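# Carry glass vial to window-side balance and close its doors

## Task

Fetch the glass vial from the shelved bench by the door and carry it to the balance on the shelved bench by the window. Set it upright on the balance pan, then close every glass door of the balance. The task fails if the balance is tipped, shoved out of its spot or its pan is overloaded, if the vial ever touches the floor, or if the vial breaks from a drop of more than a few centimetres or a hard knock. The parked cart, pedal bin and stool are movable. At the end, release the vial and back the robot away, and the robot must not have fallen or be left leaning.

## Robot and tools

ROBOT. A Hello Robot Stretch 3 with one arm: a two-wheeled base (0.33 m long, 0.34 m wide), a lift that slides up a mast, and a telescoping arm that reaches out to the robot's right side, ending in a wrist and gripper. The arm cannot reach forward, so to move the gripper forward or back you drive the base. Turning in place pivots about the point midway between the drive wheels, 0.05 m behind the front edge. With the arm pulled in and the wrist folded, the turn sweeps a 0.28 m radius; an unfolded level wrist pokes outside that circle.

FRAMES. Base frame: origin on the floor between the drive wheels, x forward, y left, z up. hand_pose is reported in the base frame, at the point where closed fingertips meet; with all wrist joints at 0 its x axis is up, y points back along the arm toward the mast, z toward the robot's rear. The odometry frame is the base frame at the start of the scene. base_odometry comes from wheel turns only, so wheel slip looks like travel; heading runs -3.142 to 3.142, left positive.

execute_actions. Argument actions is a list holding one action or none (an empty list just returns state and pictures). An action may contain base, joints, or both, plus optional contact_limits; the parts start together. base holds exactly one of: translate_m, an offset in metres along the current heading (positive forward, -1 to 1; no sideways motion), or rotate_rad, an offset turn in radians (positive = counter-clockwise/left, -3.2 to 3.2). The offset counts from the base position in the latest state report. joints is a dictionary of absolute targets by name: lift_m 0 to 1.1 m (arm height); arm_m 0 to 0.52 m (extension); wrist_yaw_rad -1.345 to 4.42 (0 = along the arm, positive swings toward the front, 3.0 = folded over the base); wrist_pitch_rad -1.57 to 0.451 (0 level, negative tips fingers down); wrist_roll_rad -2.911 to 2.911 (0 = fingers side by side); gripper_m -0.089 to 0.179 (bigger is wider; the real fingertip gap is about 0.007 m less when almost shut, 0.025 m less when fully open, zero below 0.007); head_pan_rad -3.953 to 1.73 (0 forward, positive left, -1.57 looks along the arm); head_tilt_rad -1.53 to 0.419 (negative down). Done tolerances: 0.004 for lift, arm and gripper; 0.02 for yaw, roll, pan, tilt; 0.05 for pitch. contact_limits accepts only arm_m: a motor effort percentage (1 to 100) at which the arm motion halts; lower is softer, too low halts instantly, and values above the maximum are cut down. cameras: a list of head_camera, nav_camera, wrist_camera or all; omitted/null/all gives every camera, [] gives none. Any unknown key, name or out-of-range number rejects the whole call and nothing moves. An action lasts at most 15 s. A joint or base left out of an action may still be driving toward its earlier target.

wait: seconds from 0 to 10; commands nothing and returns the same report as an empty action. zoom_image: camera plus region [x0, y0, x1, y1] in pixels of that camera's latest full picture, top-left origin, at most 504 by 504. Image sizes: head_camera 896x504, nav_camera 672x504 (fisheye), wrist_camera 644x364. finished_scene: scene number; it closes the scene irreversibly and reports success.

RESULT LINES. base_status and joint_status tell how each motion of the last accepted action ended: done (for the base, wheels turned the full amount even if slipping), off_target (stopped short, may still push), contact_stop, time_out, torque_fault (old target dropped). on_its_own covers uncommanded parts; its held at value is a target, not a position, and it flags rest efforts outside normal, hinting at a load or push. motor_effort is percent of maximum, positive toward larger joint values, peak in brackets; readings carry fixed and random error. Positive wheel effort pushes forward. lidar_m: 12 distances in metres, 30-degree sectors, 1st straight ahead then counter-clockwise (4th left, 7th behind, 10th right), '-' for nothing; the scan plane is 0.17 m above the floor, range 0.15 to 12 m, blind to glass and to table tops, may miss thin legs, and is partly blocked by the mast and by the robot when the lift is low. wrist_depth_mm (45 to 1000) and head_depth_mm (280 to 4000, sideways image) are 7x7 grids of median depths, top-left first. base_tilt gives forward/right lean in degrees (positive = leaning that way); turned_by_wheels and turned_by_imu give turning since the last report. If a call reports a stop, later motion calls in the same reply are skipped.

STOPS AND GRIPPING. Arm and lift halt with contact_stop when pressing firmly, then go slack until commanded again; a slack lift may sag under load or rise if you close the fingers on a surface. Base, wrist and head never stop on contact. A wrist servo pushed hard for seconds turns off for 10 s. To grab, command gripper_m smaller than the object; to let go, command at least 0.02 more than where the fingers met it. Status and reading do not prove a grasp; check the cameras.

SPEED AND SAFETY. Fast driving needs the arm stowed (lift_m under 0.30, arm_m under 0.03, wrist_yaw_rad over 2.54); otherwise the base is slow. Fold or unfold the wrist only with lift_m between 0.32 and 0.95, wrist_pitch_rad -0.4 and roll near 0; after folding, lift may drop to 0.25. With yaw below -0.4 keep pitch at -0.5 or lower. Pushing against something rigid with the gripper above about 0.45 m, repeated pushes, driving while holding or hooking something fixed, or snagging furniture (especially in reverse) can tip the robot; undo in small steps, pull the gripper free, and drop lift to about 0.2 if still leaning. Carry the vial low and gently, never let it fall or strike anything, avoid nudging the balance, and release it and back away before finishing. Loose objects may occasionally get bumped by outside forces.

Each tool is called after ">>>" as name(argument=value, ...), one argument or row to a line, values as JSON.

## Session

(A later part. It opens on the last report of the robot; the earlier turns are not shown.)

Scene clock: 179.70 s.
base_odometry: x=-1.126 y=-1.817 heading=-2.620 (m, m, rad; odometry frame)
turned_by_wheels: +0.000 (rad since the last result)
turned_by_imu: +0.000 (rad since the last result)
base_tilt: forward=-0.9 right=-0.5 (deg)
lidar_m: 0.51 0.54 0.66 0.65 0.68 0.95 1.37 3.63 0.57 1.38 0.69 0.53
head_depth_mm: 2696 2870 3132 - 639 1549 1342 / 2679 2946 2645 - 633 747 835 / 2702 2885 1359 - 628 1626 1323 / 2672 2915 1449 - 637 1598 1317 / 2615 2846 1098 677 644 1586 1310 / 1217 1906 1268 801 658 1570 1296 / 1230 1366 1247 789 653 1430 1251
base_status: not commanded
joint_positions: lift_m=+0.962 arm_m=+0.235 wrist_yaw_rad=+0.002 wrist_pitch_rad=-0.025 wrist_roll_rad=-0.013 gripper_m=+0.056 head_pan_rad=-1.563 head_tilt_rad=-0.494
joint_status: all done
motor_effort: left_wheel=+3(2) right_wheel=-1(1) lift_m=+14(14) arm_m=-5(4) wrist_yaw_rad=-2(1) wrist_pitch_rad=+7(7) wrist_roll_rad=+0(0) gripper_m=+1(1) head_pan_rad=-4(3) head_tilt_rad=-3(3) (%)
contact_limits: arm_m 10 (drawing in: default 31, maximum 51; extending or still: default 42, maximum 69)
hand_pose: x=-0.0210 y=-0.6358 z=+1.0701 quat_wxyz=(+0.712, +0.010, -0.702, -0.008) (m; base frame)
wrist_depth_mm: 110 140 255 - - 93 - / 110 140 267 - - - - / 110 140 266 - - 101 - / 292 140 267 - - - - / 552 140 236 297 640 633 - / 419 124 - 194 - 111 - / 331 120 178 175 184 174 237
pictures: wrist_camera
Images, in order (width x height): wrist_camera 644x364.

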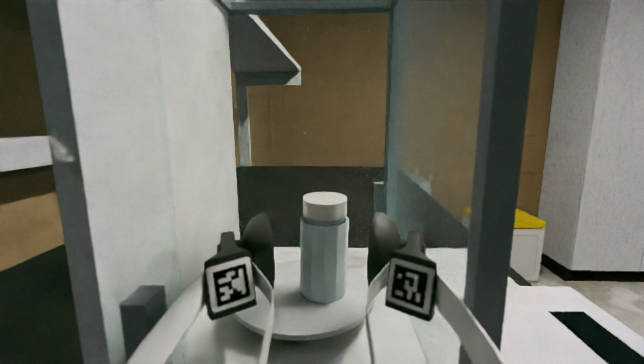

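>>> execute_actions(
  actions=[
    {"joints": {"arm_m": 0.12, "gripper_m": 0.035}, "contact_limits": {"arm_m": 10}},
  ],
  cameras=[],
)

>>> execute_actions(
  actions=[
    {"base": {"translate_m": 0.13}, "joints": {"wrist_yaw_rad": -0.3, "lift_m": 0.952, "gripper_m": 0.06}},
  ],
  cameras=["head_camera", "wrist_camera"],
)

Scene clock: 190.30 s.
base_odometry: x=-1.126 y=-1.817 heading=-2.620 (m, m, rad; odometry frame)
turned_by_wheels: +0.000 (rad since the last result)
turned_by_imu: +0.001 (rad since the last result)
base_tilt: forward=-0.9 right=-0.5 (deg)
lidar_m: 0.51 0.54 0.67 0.65 0.68 0.95 1.37 3.65 0.57 1.38 0.69 0.53
head_depth_mm: 2711 2955 3169 2984 - 1551 1332 / 2690 2985 1670 - - - 834 / 2712 2907 1161 697 - 1505 1332 / 2727 2927 1327 660 - 1508 1314 / 2628 2833 1093 677 641 1595 1302 / 1224 1917 1275 803 660 1574 1297 / 1224 1360 1251 792 657 1445 1260
base_status: not commanded
joint_positions: lift_m=+0.962 arm_m=+0.120 wrist_yaw_rad=+0.001 wrist_pitch_rad=-0.025 wrist_roll_rad=-0.013 gripper_m=+0.035 head_pan_rad=-1.563 head_tilt_rad=-0.494
joint_status: all done
motor_effort: left_wheel=+3(2) right_wheel=-1(1) lift_m=+14(14) arm_m=-4(5) wrist_yaw_rad=-1(1) wrist_pitch_rad=+7(7) wrist_roll_rad=+0(0) gripper_m=+0(80) head_pan_rad=-3(2) head_tilt_rad=-4(2) (%)
contact_limits: arm_m 10 (drawing in: default 31, maximum 51; extending or still: default 42, maximum 69)
hand_pose: x=-0.0211 y=-0.5208 z=+1.0701 quat_wxyz=(+0.712, +0.010, -0.702, -0.008) (m; base frame)
wrist_depth_mm: 625 772 276 - - - - / 619 888 274 - - - - / 577 821 316 - - - - / 607 884 316 - - - - / 594 654 243 308 350 - - / 441 443 317 243 257 258 - / 337 337 229 226 225 223 241
pictures: none
No camera images: the call's "cameras" was empty. Leave "cameras" out to get every camera's image.

Scene clock: 192.57 s.
base_odometry: x=-1.238 y=-1.882 heading=-2.620 (m, m, rad; odometry frame)
turned_by_wheels: +0.000 (rad since the last result)
turned_by_imu: +0.001 (rad since the last result)
base_tilt: forward=-0.8 right=-0.4 (deg)
lidar_m: 0.38 0.40 0.57 0.64 0.67 0.94 1.50 3.64 0.62 0.97 0.53 0.40
head_depth_mm: 2669 2874 1284 676 - 1651 854 / 2687 2915 1380 669 - - 1301 / 2708 2905 1143 681 - - 1325 / 2631 2958 1324 864 660 1501 1314 / 448 2663 1296 815 662 1600 1307 / 439 1452 1273 803 663 1497 1265 / 442 1026 1034 792 661 1218 944
base_status: done
joint_positions: lift_m=+0.953 arm_m=+0.120 wrist_yaw_rad=-0.297 wrist_pitch_rad=-0.025 wrist_roll_rad=-0.013 gripper_m=+0.060 head_pan_rad=-1.563 head_tilt_rad=-0.494
joint_status: all done
motor_effort: left_wheel=+2(6) right_wheel=+0(2) lift_m=+14(13) arm_m=-4(4) wrist_yaw_rad=-2(3) wrist_pitch_rad=+7(7) wrist_roll_rad=+0(0) gripper_m=+0(86) head_pan_rad=-3(3) head_tilt_rad=-3(3) (%)
hand_pose: x=-0.0963 y=-0.5096 z=+1.0611 quat_wxyz=(+0.703, -0.095, -0.696, -0.114) (m; base frame)
wrist_depth_mm: 736 812 - - - - - / 823 - - - - - - / 714 - - - - - - / 777 - 981 452 - - - / 627 632 628 301 329 - - / 425 421 - 240 - 284 - / 325 323 307 243 266 297 318
pictures: head_camera (sideways: a quarter turn clockwise sets it upright), wrist_camera
Images, in order (width x height): head_camera 896x504, wrist_camera 644x364.

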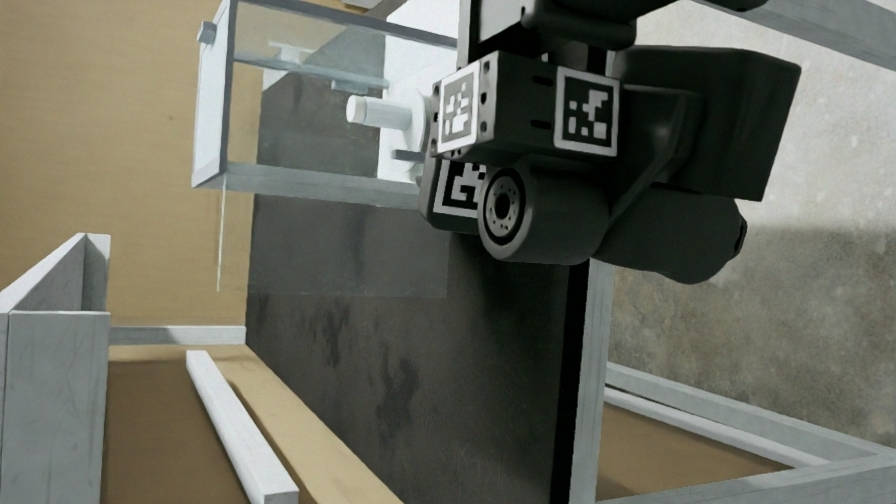

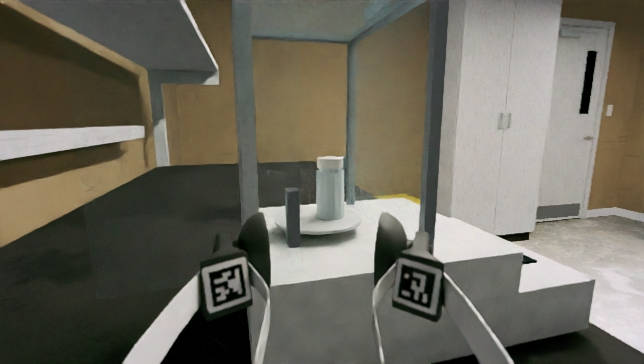

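>>> execute_actions(
  actions=[
    {"joints": {"arm_m": 0.16, "head_pan_rad": -1.85}, "contact_limits": {"arm_m": 8}},
  ],
  cameras=["head_camera", "wrist_camera"],
)

Scene clock: 195.87 s.
base_odometry: x=-1.238 y=-1.882 heading=-2.620 (m, m, rad; odometry frame)
turned_by_wheels: +0.000 (rad since the last result)
turned_by_imu: +0.001 (rad since the last result)
base_tilt: forward=-0.8 right=-0.5 (deg)
lidar_m: 0.38 0.40 0.57 0.64 0.67 0.94 1.50 3.63 0.62 0.97 0.53 0.40
head_depth_mm: 2933 3017 3271 2973 2141 - - / 2951 3231 3480 730 - - 1266 / 2895 3144 3124 717 - 1559 1010 / 2782 3034 1228 - 683 1553 1317 / 2730 2909 1300 - - 1545 1314 / 2674 2810 1079 - - 1536 1301 / 2506 2782 1246 793 624 1563 1287
base_status: not commanded
joint_positions: lift_m=+0.953 arm_m=+0.160 wrist_yaw_rad=-0.298 wrist_pitch_rad=-0.025 wrist_roll_rad=-0.013 gripper_m=+0.060 head_pan_rad=-1.843 head_tilt_rad=-0.494
joint_status: all done
motor_effort: left_wheel=+2(2) right_wheel=-1(1) lift_m=+14(14) arm_m=+4(4) wrist_yaw_rad=-2(3) wrist_pitch_rad=+7(7) wrist_roll_rad=+0(0) gripper_m=-1(0) head_pan_rad=-4(26) head_tilt_rad=-3(3) (%)
contact_limits: arm_m 8 (drawing in: default 31, maximum 51; extending or still: default 42, maximum 69)
hand_pose: x=-0.0965 y=-0.5490 z=+1.0611 quat_wxyz=(+0.703, -0.095, -0.696, -0.114) (m; base frame)
wrist_depth_mm: 732 803 - - - - - / 815 - - - - - - / 717 - - - - - - / 787 - - 861 - - - / 630 622 628 285 327 - - / 428 427 - 224 - 237 299 / 326 322 305 197 216 240 266
pictures: head_camera (sideways: a quarter turn clockwise sets it upright), wrist_camera
Images, in order (width x height): head_camera 896x504, wrist_camera 644x364.

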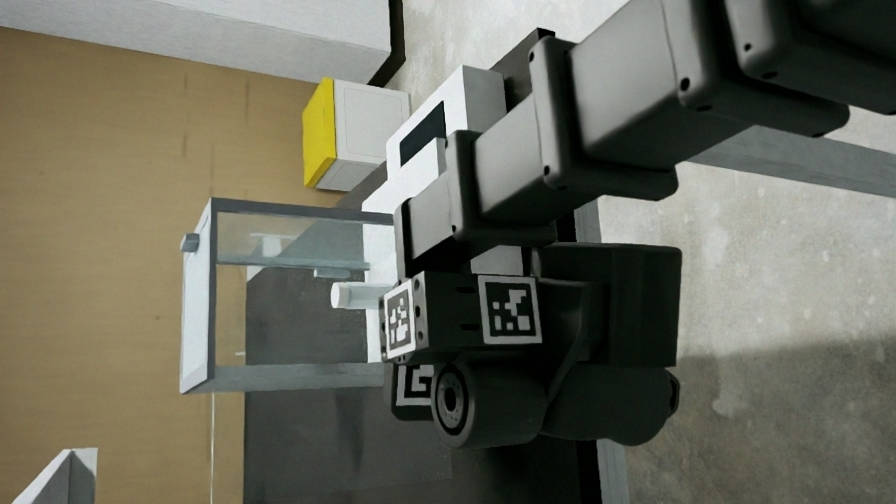

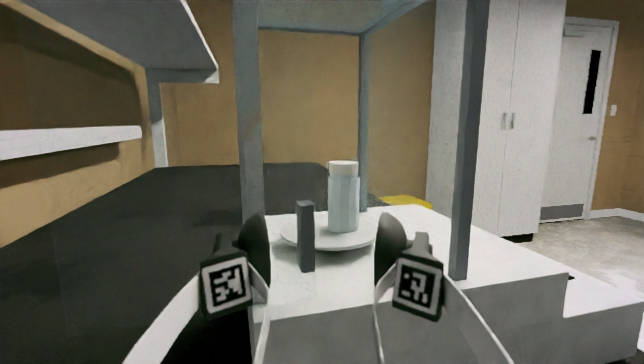

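>>> execute_actions(
  actions=[
    {"joints": {"arm_m": 0.167}, "contact_limits": {"arm_m": 8}},
  ],
  cameras=[],
)

>>> execute_actions(
  actions=[
    {"base": {"translate_m": -0.04}},
  ],
  cameras=["head_camera", "wrist_camera"],
)

Scene clock: 200.03 s.
base_odometry: x=-1.238 y=-1.882 heading=-2.620 (m, m, rad; odometry frame)
turned_by_wheels: +0.000 (rad since the last result)
turned_by_imu: +0.001 (rad since the last result)
base_tilt: forward=-0.8 right=-0.5 (deg)
lidar_m: 0.38 0.40 0.57 0.64 0.67 0.94 1.49 3.65 0.62 0.97 0.53 0.40
head_depth_mm: 2852 3041 3185 2949 2127 - - / 2962 3217 3401 732 - - 1269 / 2861 3124 3173 716 - 1558 1011 / 2799 2961 1223 - 684 1565 1313 / 2733 2896 1296 - - 1547 1307 / 2644 2852 1080 - - 1539 1299 / 2512 2799 1242 788 626 1565 1282
base_status: not commanded
joint_positions: lift_m=+0.953 arm_m=+0.164 wrist_yaw_rad=-0.299 wrist_pitch_rad=-0.025 wrist_roll_rad=-0.013 gripper_m=+0.060 head_pan_rad=-1.843 head_tilt_rad=-0.494
joint_status: arm_m contact_stop (moved +0.005 of +0.007)
on_its_own: arm_m is slack since a contact_stop, until your next command for it
motor_effort: left_wheel=+2(3) right_wheel=-2(2) lift_m=+14(14) arm_m=+0(9) wrist_yaw_rad=-2(2) wrist_pitch_rad=+7(7) wrist_roll_rad=+0(0) gripper_m=+1(1) head_pan_rad=-3(4) head_tilt_rad=-3(3) (%)
contact_limits: arm_m 8 (drawing in: default 31, maximum 51; extending or still: default 42, maximum 69)
hand_pose: x=-0.0966 y=-0.5536 z=+1.0611 quat_wxyz=(+0.703, -0.095, -0.696, -0.115) (m; base frame)
wrist_depth_mm: 736 804 - - - - - / 799 - - - - - - / 721 - - - - - - / 783 - 987 856 - - - / 635 629 624 283 359 - - / 425 424 - 224 - 231 300 / 323 321 307 192 210 235 259
pictures: none
No camera images: the call's "cameras" was empty. Leave "cameras" out to get every camera's image.

not run: a stop came earlier in this reply.

>>> execute_actions(
  actions=[
    {"base": {"translate_m": -0.04}, "joints": {"arm_m": 0.160}, "contact_limits": {"arm_m": 8}},
  ],
  cameras=["head_camera", "wrist_camera"],
)

Scene clock: 203.17 s.
base_odometry: x=-1.204 y=-1.862 heading=-2.620 (m, m, rad; odometry frame)
turned_by_wheels: +0.000 (rad since the last result)
turned_by_imu: +0.001 (rad since the last result)
base_tilt: forward=-0.9 right=-0.5 (deg)
lidar_m: 0.42 0.45 0.62 0.64 0.67 0.95 1.46 3.65 0.60 1.10 0.59 0.44
head_depth_mm: 2923 2956 3167 2939 2198 - - / 2960 3236 3391 2924 - - 1288 / 2869 3155 3309 787 - 859 972 / 2803 2991 1214 - 672 1557 1322 / 2739 2911 1099 - - 1555 1308 / 2667 2800 1178 - - 1529 1299 / 2565 2801 1237 791 624 1562 1280
base_status: done
joint_positions: lift_m=+0.953 arm_m=+0.160 wrist_yaw_rad=-0.296 wrist_pitch_rad=-0.025 wrist_roll_rad=-0.013 gripper_m=+0.060 head_pan_rad=-1.843 head_tilt_rad=-0.494
joint_status: all done
motor_effort: left_wheel=+3(5) right_wheel=-2(4) lift_m=+14(14) arm_m=-4(4) wrist_yaw_rad=-4(4) wrist_pitch_rad=+7(7) wrist_roll_rad=+0(0) gripper_m=-1(1) head_pan_rad=-4(3) head_tilt_rad=-3(3) (%)
contact_limits: arm_m 8 (drawing in: default 31, maximum 51; extending or still: default 42, maximum 69)
hand_pose: x=-0.0960 y=-0.5497 z=+1.0611 quat_wxyz=(+0.703, -0.095, -0.696, -0.114) (m; base frame)
wrist_depth_mm: 776 722 - - - - - / 882 - - - - - - / 812 - - - - - - / 857 - 990 860 - - - / 626 616 222 285 345 - - / 422 424 199 223 - 237 - / 324 322 180 195 213 241 262
pictures: head_camera (sideways: a quarter turn clockwise sets it upright), wrist_camera
Images, in order (width x height): head_camera 896x504, wrist_camera 644x364.

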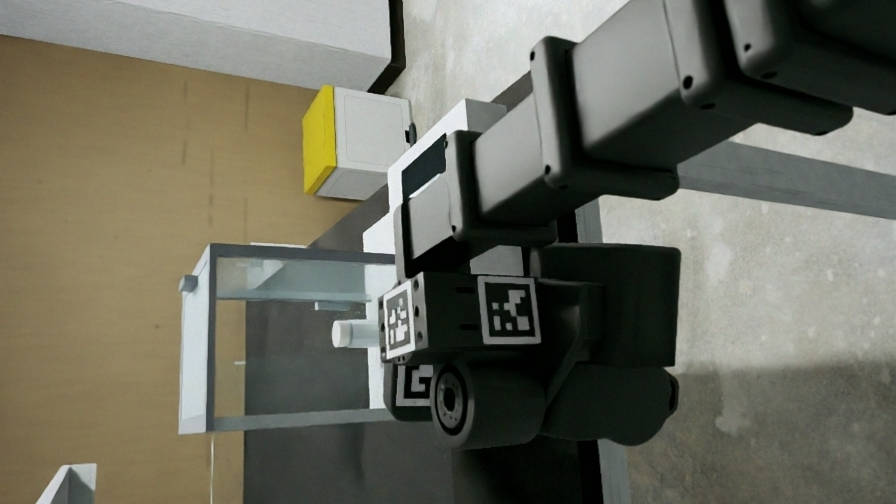

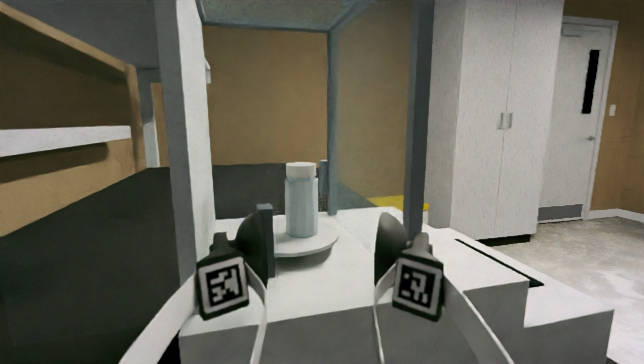

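>>> execute_actions(
  actions=[
    {"base": {"translate_m": -0.05}, "joints": {"arm_m": 0.160, "head_pan_rad": -1.7}, "contact_limits": {"arm_m": 8}},
  ],
  cameras=["head_camera", "wrist_camera"],
)

Scene clock: 206.63 s.
base_odometry: x=-1.160 y=-1.837 heading=-2.620 (m, m, rad; odometry frame)
turned_by_wheels: +0.000 (rad since the last result)
turned_by_imu: +0.001 (rad since the last result)
base_tilt: forward=-1.0 right=-0.5 (deg)
lidar_m: 0.48 0.50 0.67 0.65 0.67 0.94 1.41 3.64 0.58 1.26 0.65 0.49
head_depth_mm: 2851 3105 3239 3007 - - 1343 / 2733 3049 3232 3089 - 782 1295 / 2770 2972 1476 - - 1521 936 / 2726 2898 1211 - - 1551 1320 / 2685 2879 1293 - - 1554 1307 / 2584 2822 1164 720 639 1577 1297 / 1694 1888 1241 792 632 1522 1287
base_status: done
joint_positions: lift_m=+0.953 arm_m=+0.160 wrist_yaw_rad=-0.296 wrist_pitch_rad=-0.025 wrist_roll_rad=-0.013 gripper_m=+0.060 head_pan_rad=-1.707 head_tilt_rad=-0.494
joint_status: all done
motor_effort: left_wheel=+3(5) right_wheel=-2(5) lift_m=+14(14) arm_m=-4(4) wrist_yaw_rad=-3(3) wrist_pitch_rad=+7(7) wrist_roll_rad=+0(0) gripper_m=-1(1) head_pan_rad=+3(18) head_tilt_rad=-4(3) (%)
contact_limits: arm_m 8 (drawing in: default 31, maximum 51; extending or still: default 42, maximum 69)
hand_pose: x=-0.0959 y=-0.5497 z=+1.0611 quat_wxyz=(+0.703, -0.095, -0.696, -0.114) (m; base frame)
wrist_depth_mm: 162 279 - - - - - / 171 272 - - - - - / 431 262 - - - - - / 795 256 - 861 - - - / 571 246 263 300 - - - / 418 212 210 210 - 318 - / 316 171 180 195 212 242 -
pictures: head_camera (sideways: a quarter turn clockwise sets it upright), wrist_camera
Images, in order (width x height): head_camera 896x504, wrist_camera 644x364.

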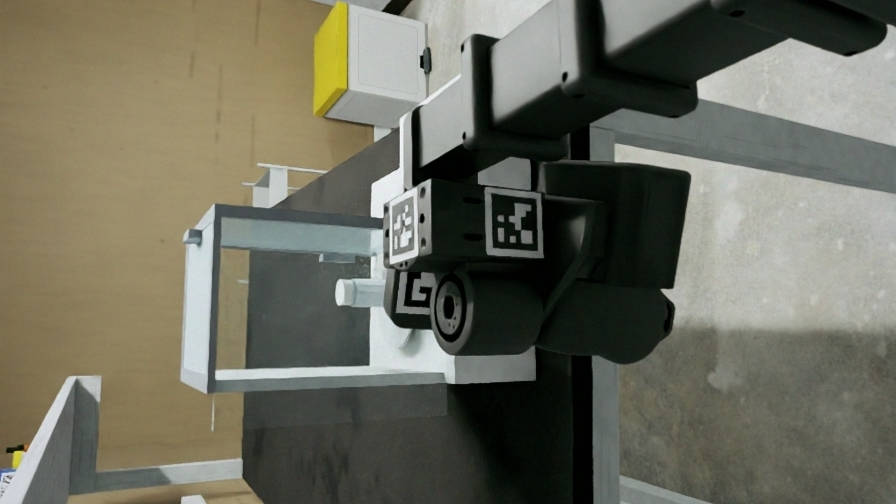

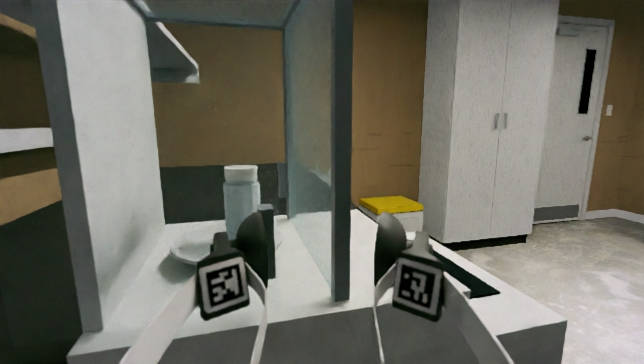

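>>> execute_actions(
  actions=[
    {"base": {"translate_m": -0.022}, "joints": {"arm_m": 0.160}, "contact_limits": {"arm_m": 8}},
  ],
  cameras=["head_camera", "wrist_camera"],
)

Scene clock: 209.60 s.
base_odometry: x=-1.141 y=-1.826 heading=-2.620 (m, m, rad; odometry frame)
turned_by_wheels: +0.000 (rad since the last result)
turned_by_imu: +0.001 (rad since the last result)
base_tilt: forward=-0.8 right=-0.6 (deg)
lidar_m: 0.50 0.52 0.67 0.65 0.68 0.95 1.39 3.67 0.57 1.32 0.68 0.51
head_depth_mm: 2820 3084 3253 3008 - - 1356 / 2788 3065 3209 3080 - 1489 1330 / 2753 3009 2779 - - 793 901 / 2708 2892 1132 - - 1554 1306 / 2714 2850 1292 - - 1541 1302 / 2617 2789 1076 667 635 1580 1297 / 1705 1982 1242 789 631 1560 1289
base_status: done
joint_positions: lift_m=+0.953 arm_m=+0.160 wrist_yaw_rad=-0.296 wrist_pitch_rad=-0.025 wrist_roll_rad=-0.013 gripper_m=+0.060 head_pan_rad=-1.707 head_tilt_rad=-0.494
joint_status: all done
motor_effort: left_wheel=+3(4) right_wheel=-2(4) lift_m=+14(14) arm_m=-3(4) wrist_yaw_rad=-5(4) wrist_pitch_rad=+7(7) wrist_roll_rad=+0(0) gripper_m=-2(2) head_pan_rad=+4(4) head_tilt_rad=-3(3) (%)
contact_limits: arm_m 8 (drawing in: default 31, maximum 51; extending or still: default 42, maximum 69)
hand_pose: x=-0.0959 y=-0.5496 z=+1.0611 quat_wxyz=(+0.703, -0.095, -0.696, -0.114) (m; base frame)
wrist_depth_mm: 201 802 - - - - - / 197 - - - - - - / 193 - - - - - - / 191 857 874 - - - - / 187 279 252 327 - - - / 190 225 211 224 - - - / 171 171 179 194 212 241 -
pictures: head_camera (sideways: a quarter turn clockwise sets it upright), wrist_camera
Images, in order (width x height): head_camera 896x504, wrist_camera 644x364.

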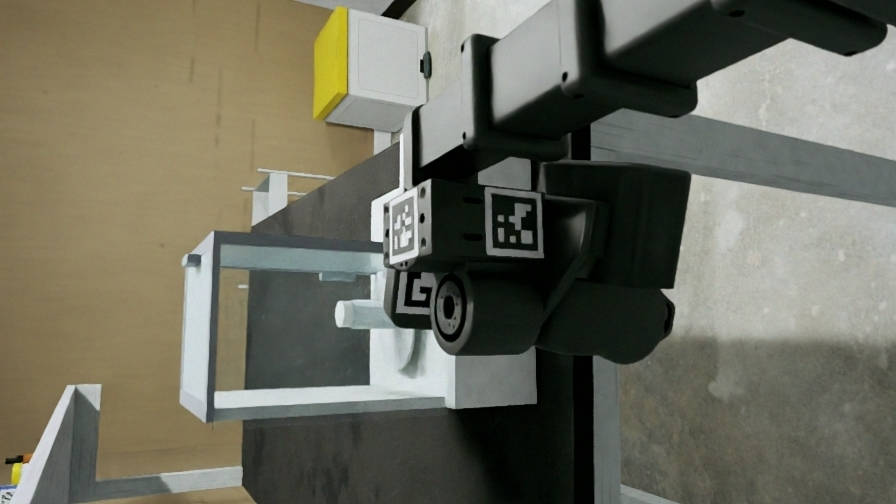

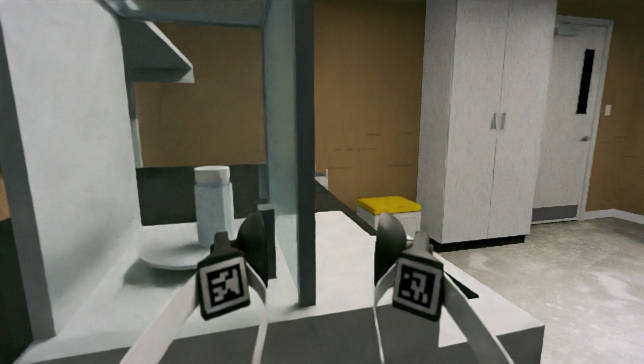

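>>> zoom_image(
  camera="head_camera",
  region=[170, 340, 470, 450],
)

>>> zoom_image(
  camera="wrist_camera",
  region=[220, 140, 360, 320],
)

Region (170, 340, 470, 450) of head_camera's 896x504 image, scaled by 1.680, with more detail than that image has; it fills the top 185 rows of this view, and the rest is white.

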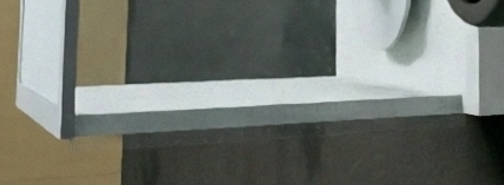

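Region (220, 140, 360, 320) of wrist_camera's 644x364 image, scaled by 2.800.

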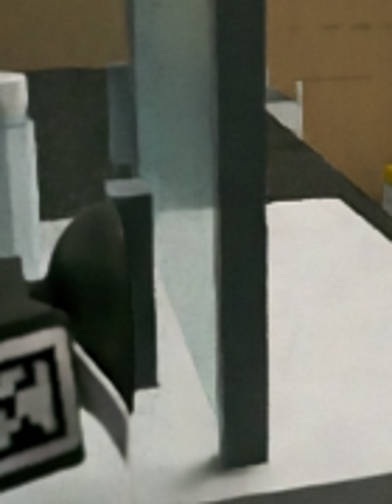

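>>> execute_actions(
  actions=[
    {"base": {"translate_m": -0.007}, "joints": {"arm_m": 0.160}, "contact_limits": {"arm_m": 8}},
  ],
  cameras=["head_camera", "wrist_camera"],
)

>>> zoom_image(
  camera="head_camera",
  region=[170, 340, 470, 450],
)

Scene clock: 213.27 s.
base_odometry: x=-1.135 y=-1.823 heading=-2.619 (m, m, rad; odometry frame)
turned_by_wheels: +0.000 (rad since the last result)
turned_by_imu: +0.001 (rad since the last result)
base_tilt: forward=-0.8 right=-0.6 (deg)
lidar_m: 0.50 0.53 0.66 0.65 0.68 0.95 1.38 3.63 0.57 1.35 0.68 0.52
head_depth_mm: 2803 3108 3234 3016 - - 1357 / 2774 3058 3205 3102 - 1484 1336 / 2776 2976 2781 - - 785 885 / 2741 2913 1212 - - 1557 1311 / 2707 2908 1300 - - 1541 1306 / 2587 2788 1008 609 634 1583 1299 / 1682 2443 1240 790 630 1553 1282
base_status: done
joint_positions: lift_m=+0.953 arm_m=+0.160 wrist_yaw_rad=-0.296 wrist_pitch_rad=-0.025 wrist_roll_rad=-0.013 gripper_m=+0.060 head_pan_rad=-1.707 head_tilt_rad=-0.494
joint_status: all done
motor_effort: left_wheel=+3(3) right_wheel=-2(6) lift_m=+14(14) arm_m=-3(4) wrist_yaw_rad=-4(3) wrist_pitch_rad=+7(7) wrist_roll_rad=+0(0) gripper_m=+0(1) head_pan_rad=+4(4) head_tilt_rad=-3(3) (%)
contact_limits: arm_m 8 (drawing in: default 31, maximum 51; extending or still: default 42, maximum 69)
hand_pose: x=-0.0959 y=-0.5496 z=+1.0611 quat_wxyz=(+0.703, -0.095, -0.696, -0.114) (m; base frame)
wrist_depth_mm: 207 802 - - - - - / 205 - - - - - - / 207 - - - - - - / 204 880 365 - - - - / 201 278 252 325 - - - / 196 224 211 224 - - - / 171 171 180 194 212 243 -
pictures: head_camera (sideways: a quarter turn clockwise sets it upright), wrist_camera
Images, in order (width x height): head_camera 896x504, wrist_camera 644x364.

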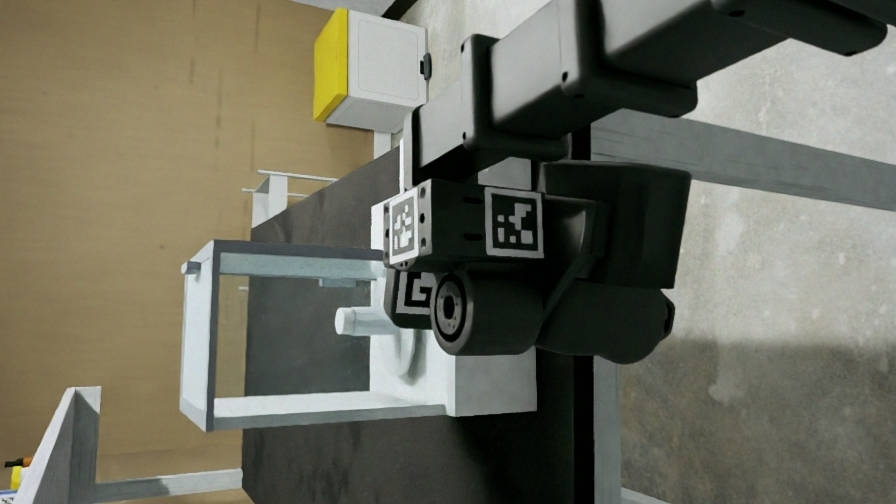

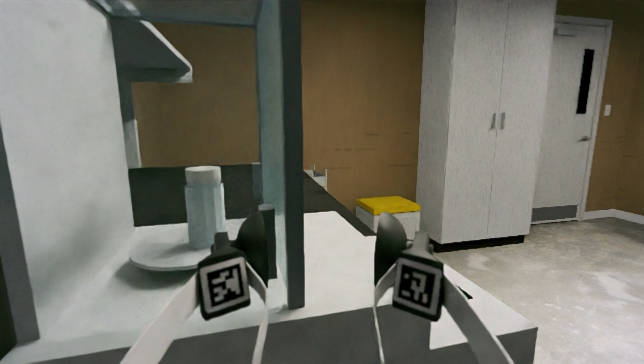

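Region (170, 340, 470, 450) of head_camera's 896x504 image, scaled by 1.680, with more detail than that image has; it fills the top 185 rows of this view, and the rest is white.

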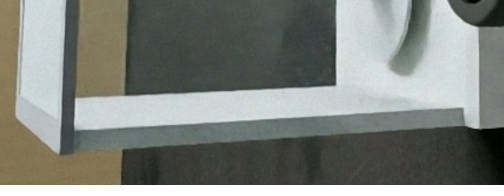

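>>> execute_actions(
  actions=[
    {"base": {"translate_m": -0.005}, "joints": {"arm_m": 0.160}, "contact_limits": {"arm_m": 8}},
  ],
  cameras=["wrist_camera"],
)

Scene clock: 219.30 s.
base_odometry: x=-1.131 y=-1.820 heading=-2.619 (m, m, rad; odometry frame)
turned_by_wheels: +0.000 (rad since the last result)
turned_by_imu: +0.001 (rad since the last result)
base_tilt: forward=-0.9 right=-0.6 (deg)
lidar_m: 0.51 0.53 0.67 0.65 0.68 0.95 1.37 3.64 0.57 1.36 0.69 0.52
head_depth_mm: 2790 3084 3252 3057 - - 1362 / 2808 3033 3260 3074 - 1491 1337 / 2779 3004 3021 - - 774 885 / 2697 2928 1130 - - 1549 1322 / 2683 2893 1294 - - 1549 1306 / 2631 2818 1086 610 637 1577 1291 / 1709 2450 1236 788 628 1569 1283
base_status: done
joint_positions: lift_m=+0.953 arm_m=+0.160 wrist_yaw_rad=-0.296 wrist_pitch_rad=-0.025 wrist_roll_rad=-0.013 gripper_m=+0.060 head_pan_rad=-1.707 head_tilt_rad=-0.494
joint_status: all done
motor_effort: left_wheel=+3(4) right_wheel=-2(4) lift_m=+14(14) arm_m=-3(4) wrist_yaw_rad=-4(3) wrist_pitch_rad=+7(7) wrist_roll_rad=+0(0) gripper_m=+0(1) head_pan_rad=+4(3) head_tilt_rad=-3(3) (%)
contact_limits: arm_m 8 (drawing in: default 31, maximum 51; extending or still: default 42, maximum 69)
hand_pose: x=-0.0959 y=-0.5496 z=+1.0611 quat_wxyz=(+0.703, -0.095, -0.696, -0.114) (m; base frame)
wrist_depth_mm: 217 884 - - - - - / 213 - - - - - - / 210 - - - - - - / 205 987 869 - - - - / 203 287 251 299 - - - / 200 224 211 211 - - - / 171 172 180 193 211 251 -
pictures: wrist_camera
Images, in order (width x height): wrist_camera 644x364.

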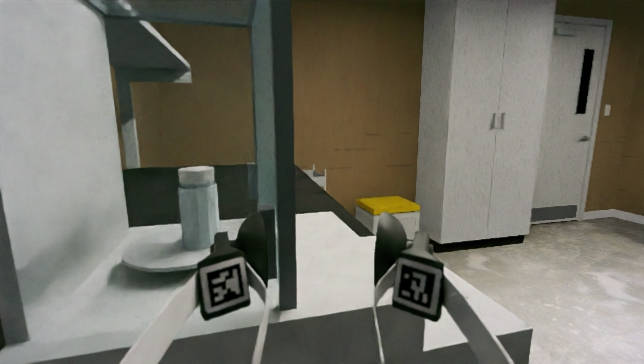

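>>> zoom_image(
  camera="wrist_camera",
  region=[200, 140, 340, 320],
)

Region (200, 140, 340, 320) of wrist_camera's 644x364 image, scaled by 2.800.

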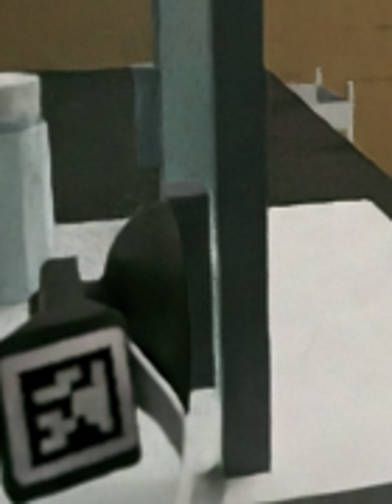

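>>> execute_actions(
  actions=[
    {"base": {"translate_m": -0.005}, "joints": {"arm_m": 0.160}, "contact_limits": {"arm_m": 8}},
  ],
  cameras=["wrist_camera"],
)

>>> zoom_image(
  camera="wrist_camera",
  region=[200, 140, 340, 320],
)

Scene clock: 223.53 s.
base_odometry: x=-1.127 y=-1.818 heading=-2.619 (m, m, rad; odometry frame)
turned_by_wheels: +0.000 (rad since the last result)
turned_by_imu: +0.001 (rad since the last result)
base_tilt: forward=-0.8 right=-0.6 (deg)
lidar_m: 0.51 0.54 0.66 0.65 0.68 0.95 1.37 3.64 0.57 1.38 0.69 0.53
head_depth_mm: 2794 3072 3243 3027 - - 1381 / 2814 3060 3296 3076 - 1533 1330 / 2787 3017 2978 - - 772 903 / 2694 2913 1130 - - 1553 1320 / 2704 2873 1296 - - 1538 1303 / 2590 2789 1084 601 631 1583 1297 / 1693 2039 1233 792 628 1555 1283
base_status: done
joint_positions: lift_m=+0.953 arm_m=+0.160 wrist_yaw_rad=-0.294 wrist_pitch_rad=-0.025 wrist_roll_rad=-0.013 gripper_m=+0.060 head_pan_rad=-1.707 head_tilt_rad=-0.494
joint_status: all done
motor_effort: left_wheel=+3(5) right_wheel=-3(7) lift_m=+14(13) arm_m=-2(2) wrist_yaw_rad=-6(5) wrist_pitch_rad=+7(7) wrist_roll_rad=+0(0) gripper_m=-2(2) head_pan_rad=+3(4) head_tilt_rad=-4(3) (%)
contact_limits: arm_m 8 (drawing in: default 31, maximum 51; extending or still: default 42, maximum 69)
hand_pose: x=-0.0955 y=-0.5497 z=+1.0611 quat_wxyz=(+0.703, -0.094, -0.696, -0.113) (m; base frame)
wrist_depth_mm: 223 905 - - - - - / 221 - - - - - - / 216 - - - - - - / 212 869 363 - - - - / 210 271 251 325 - - - / 200 226 210 224 - - - / 171 172 180 193 211 253 -
pictures: wrist_camera
Images, in order (width x height): wrist_camera 644x364.

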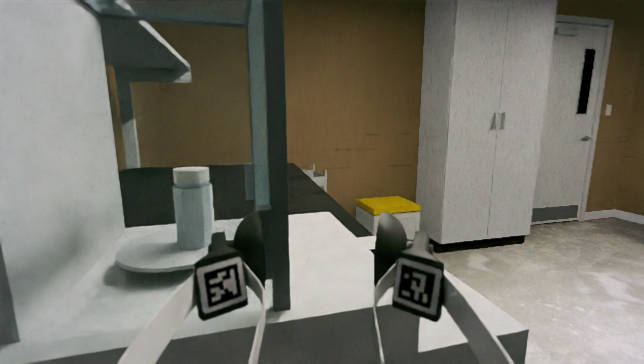

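Region (200, 140, 340, 320) of wrist_camera's 644x364 image, scaled by 2.800.

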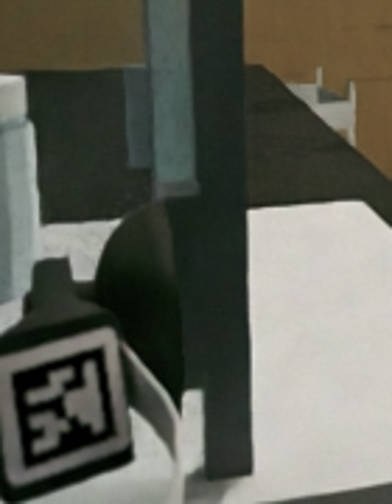

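>>> execute_actions(
  actions=[
    {"base": {"translate_m": 0.012}},
  ],
  cameras=[],
)

>>> execute_actions(
  actions=[
    {"joints": {"arm_m": 0.005, "head_pan_rad": -1.6, "head_tilt_rad": -0.4}},
  ],
  cameras=[],
)

>>> execute_actions(
  actions=[
    {"base": {"translate_m": -0.15}, "joints": {"wrist_yaw_rad": 0.35, "lift_m": 1.09, "head_pan_rad": -1.35}},
  ],
)

Scene clock: 226.70 s.
base_odometry: x=-1.137 y=-1.824 heading=-2.619 (m, m, rad; odometry frame)
turned_by_wheels: +0.000 (rad since the last result)
turned_by_imu: +0.001 (rad since the last result)
base_tilt: forward=-0.8 right=-0.4 (deg)
lidar_m: 0.50 0.53 0.66 0.65 0.68 0.95 1.38 3.63 0.57 1.34 0.68 0.52
head_depth_mm: 2789 3087 3264 3036 - - 1357 / 2774 3044 3256 3055 - 1483 1329 / 2731 3035 3004 - - 794 889 / 2733 2910 1115 - - 1556 1315 / 2669 2857 1285 - - 1534 1305 / 2628 2791 1076 607 636 1579 1294 / 1700 2432 1244 790 630 1565 1285
base_status: done
joint_positions: lift_m=+0.953 arm_m=+0.160 wrist_yaw_rad=-0.298 wrist_pitch_rad=-0.025 wrist_roll_rad=-0.013 gripper_m=+0.060 head_pan_rad=-1.707 head_tilt_rad=-0.494
joint_status: not commanded
motor_effort: left_wheel=+2(6) right_wheel=+0(2) lift_m=+14(14) arm_m=-2(2) wrist_yaw_rad=-1(5) wrist_pitch_rad=+7(7) wrist_roll_rad=+0(0) gripper_m=+0(1) head_pan_rad=+4(3) head_tilt_rad=-3(3) (%)
hand_pose: x=-0.0966 y=-0.5493 z=+1.0611 quat_wxyz=(+0.703, -0.095, -0.696, -0.115) (m; base frame)
wrist_depth_mm: 205 810 - - - - - / 209 - - - - - - / 206 - - - - - - / 202 873 365 - - - - / 199 274 256 300 - - - / 196 224 - 211 - - - / 171 172 180 193 213 241 -
pictures: none
No camera images: the call's "cameras" was empty. Leave "cameras" out to get every camera's image.

Scene clock: 229.10 s.
base_odometry: x=-1.137 y=-1.824 heading=-2.619 (m, m, rad; odometry frame)
turned_by_wheels: +0.000 (rad since the last result)
turned_by_imu: +0.001 (rad since the last result)
base_tilt: forward=-0.8 right=-0.6 (deg)
lidar_m: 0.50 0.52 0.66 0.65 0.68 0.95 1.38 3.64 0.57 1.34 0.68 0.52
head_depth_mm: 2723 2957 3223 2946 640 600 - / 2725 2954 3155 1037 620 - - / 2768 2930 1549 705 613 - - / 2750 2901 1663 665 611 1628 - / 2759 2911 1480 730 610 1610 1380 / 1730 2033 1780 964 661 1608 1377 / 866 1551 1424 952 654 1507 1328
base_status: not commanded
joint_positions: lift_m=+0.953 arm_m=+0.005 wrist_yaw_rad=-0.299 wrist_pitch_rad=-0.025 wrist_roll_rad=-0.013 gripper_m=+0.060 head_pan_rad=-1.607 head_tilt_rad=-0.408
joint_status: all done
motor_effort: left_wheel=+2(2) right_wheel=+0(1) lift_m=+14(14) arm_m=-4(6) wrist_yaw_rad=-1(1) wrist_pitch_rad=+7(7) wrist_roll_rad=+0(0) gripper_m=+0(0) head_pan_rad=+3(15) head_tilt_rad=+4(17) (%)
hand_pose: x=-0.0967 y=-0.3945 z=+1.0611 quat_wxyz=(+0.703, -0.096, -0.696, -0.115) (m; base frame)
wrist_depth_mm: 797 345 - - - - - / - 390 - - - - - / 997 435 - - - - - / 982 417 402 - - - - / 629 333 344 366 - - - / 430 315 - 362 - - - / 325 318 324 325 347 - -
pictures: none
No camera images: the call's "cameras" was empty. Leave "cameras" out to get every camera's image.

Scene clock: 231.53 s.
base_odometry: x=-1.007 y=-1.749 heading=-2.619 (m, m, rad; odometry frame)
turned_by_wheels: +0.000 (rad since the last result)
turned_by_imu: +0.000 (rad since the last result)
base_tilt: forward=-1.0 right=-0.5 (deg)
lidar_m: 0.65 0.68 0.67 0.65 0.68 0.96 1.23 3.85 2.78 0.53 0.78 0.67
head_depth_mm: 2630 2772 - - - - - / 2681 2876 - - - - 695 / 2777 2882 - - - 1637 1403 / 2277 1986 1696 704 619 1628 1404 / 1454 1773 641 648 630 1658 1393 / 772 1360 1387 964 678 1592 1385 / 741 1120 1144 944 694 1366 1299
base_status: done
joint_positions: lift_m=+1.089 arm_m=+0.005 wrist_yaw_rad=+0.347 wrist_pitch_rad=-0.024 wrist_roll_rad=-0.013 gripper_m=+0.060 head_pan_rad=-1.357 head_tilt_rad=-0.408
joint_status: all done
motor_effort: left_wheel=+2(3) right_wheel=-1(3) lift_m=+52(55) arm_m=-4(4) wrist_yaw_rad=+2(2) wrist_pitch_rad=+7(7) wrist_roll_rad=+0(0) gripper_m=+0(1) head_pan_rad=+4(22) head_tilt_rad=+5(4) (%)
hand_pose: x=+0.0656 y=-0.3906 z=+1.1977 quat_wxyz=(+0.703, +0.130, -0.690, +0.114) (m; base frame)
wrist_depth_mm: 538 470 679 - - - - / 472 420 712 - - - - / 539 702 - - - - - / 517 711 976 490 - - - / 524 722 946 540 - - - / 540 675 - 460 - 757 - / 546 537 539 400 366 461 -
pictures: head_camera (sideways: a quarter turn clockwise sets it upright), nav_camera (sideways: a quarter turn counterclockwise sets it upright), wrist_camera
Images, in order (width x height): head_camera 896x504, nav_camera 672x504, wrist_camera 644x364.

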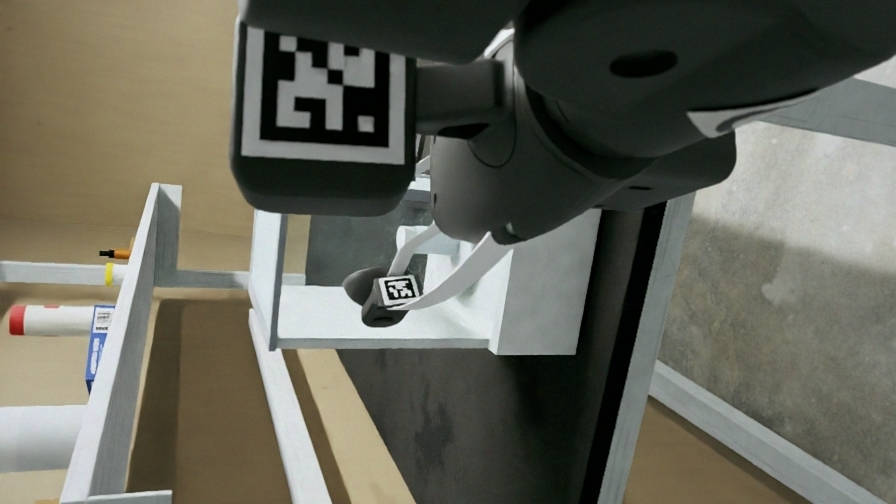

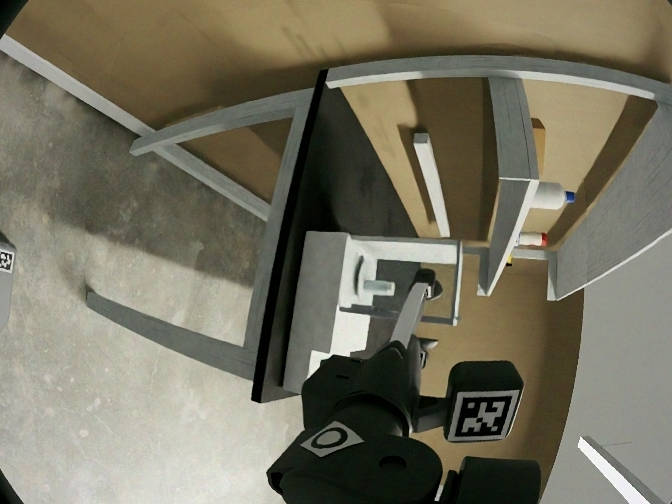

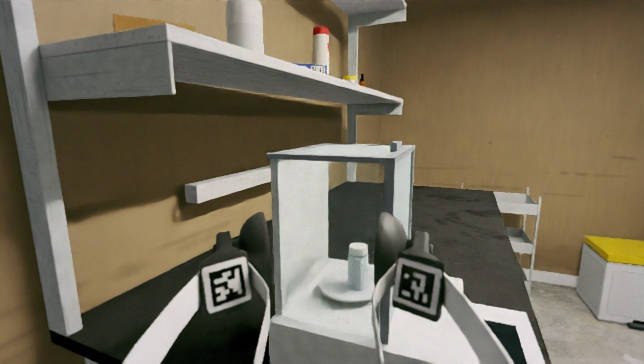

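>>> execute_actions(
  actions=[
    {"joints": {"wrist_yaw_rad": 1.57, "lift_m": 0.72, "head_pan_rad": -1.4, "head_tilt_rad": -0.35}},
  ],
  cameras=["head_camera"],
)

Scene clock: 237.30 s.
base_odometry: x=-1.007 y=-1.749 heading=-2.619 (m, m, rad; odometry frame)
turned_by_wheels: +0.000 (rad since the last result)
turned_by_imu: +0.001 (rad since the last result)
base_tilt: forward=-1.0 right=-0.6 (deg)
lidar_m: 0.65 0.68 0.67 0.65 0.68 0.95 1.23 3.83 2.78 0.54 0.78 0.67
head_depth_mm: 2670 2799 2970 2918 900 602 1483 / 2691 2865 2995 1186 623 596 642 / 2741 2906 3004 1079 601 615 1467 / 2567 2681 2843 694 609 628 1453 / 1783 1890 1728 693 623 647 1437 / 1414 1379 1461 1017 684 1497 1434 / 753 1149 1218 1077 709 1387 1344
base_status: not commanded
joint_positions: lift_m=+0.721 arm_m=+0.005 wrist_yaw_rad=+1.567 wrist_pitch_rad=-0.024 wrist_roll_rad=-0.013 gripper_m=+0.060 head_pan_rad=-1.393 head_tilt_rad=-0.359
joint_status: all done
motor_effort: left_wheel=+2(3) right_wheel=-1(1) lift_m=+14(48) arm_m=-4(4) wrist_yaw_rad=+3(0) wrist_pitch_rad=+7(7) wrist_roll_rad=+0(0) gripper_m=+0(0) head_pan_rad=-3(10) head_tilt_rad=+5(9) (%)
hand_pose: x=+0.2342 y=-0.1512 z=+0.8292 quat_wxyz=(+0.510, +0.502, -0.491, +0.496) (m; base frame)
wrist_depth_mm: 560 546 545 540 533 523 515 / 573 568 562 558 547 547 528 / 593 584 577 570 568 560 496 / 602 604 594 586 578 576 506 / 629 621 615 608 595 591 506 / 654 644 - 632 - 620 530 / 669 669 657 650 645 627 561
pictures: head_camera (sideways: a quarter turn clockwise sets it upright)
Images, in order (width x height): head_camera 896x504.

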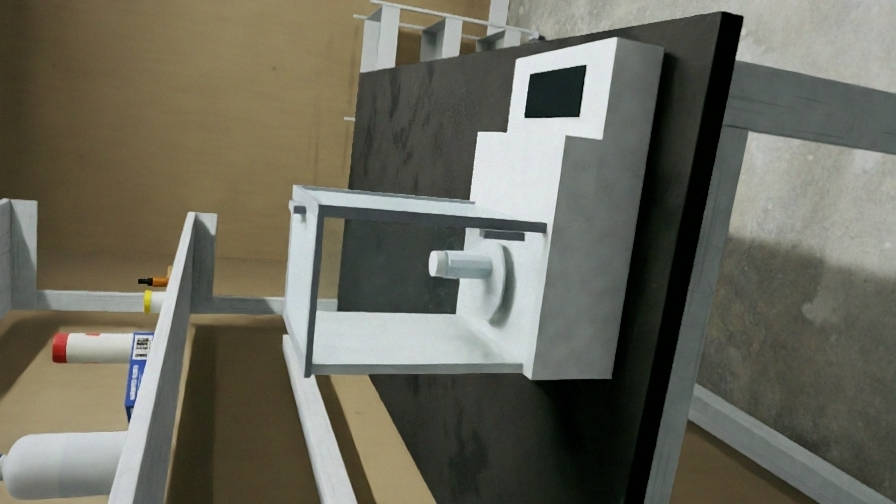

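>>> zoom_image(
  camera="head_camera",
  region=[270, 170, 570, 400],
)

Region (270, 170, 570, 400) of head_camera's 896x504 image, scaled by 1.680, with more detail than that image has; it fills the top 386 rows of this view, and the rest is white.

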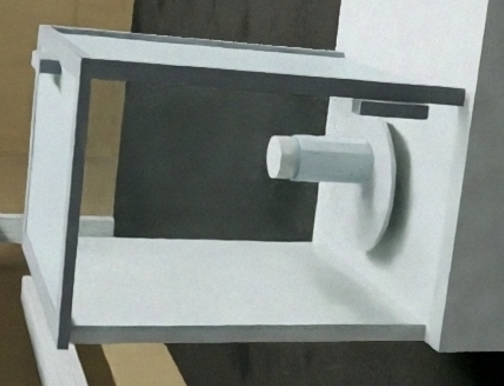

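>>> zoom_image(
  camera="head_camera",
  region=[270, 175, 350, 390],
)

Region (270, 175, 350, 390) of head_camera's 896x504 image, scaled by 2.344, with more detail than that image has; it fills the left 188 columns of this view, and the rest is white.

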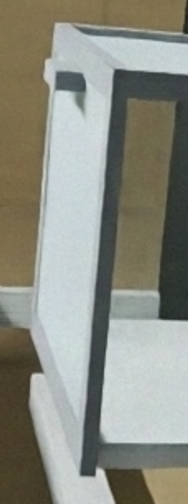

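>>> finished_scene(
  scene=2,
)

The scene is finished: the task was done.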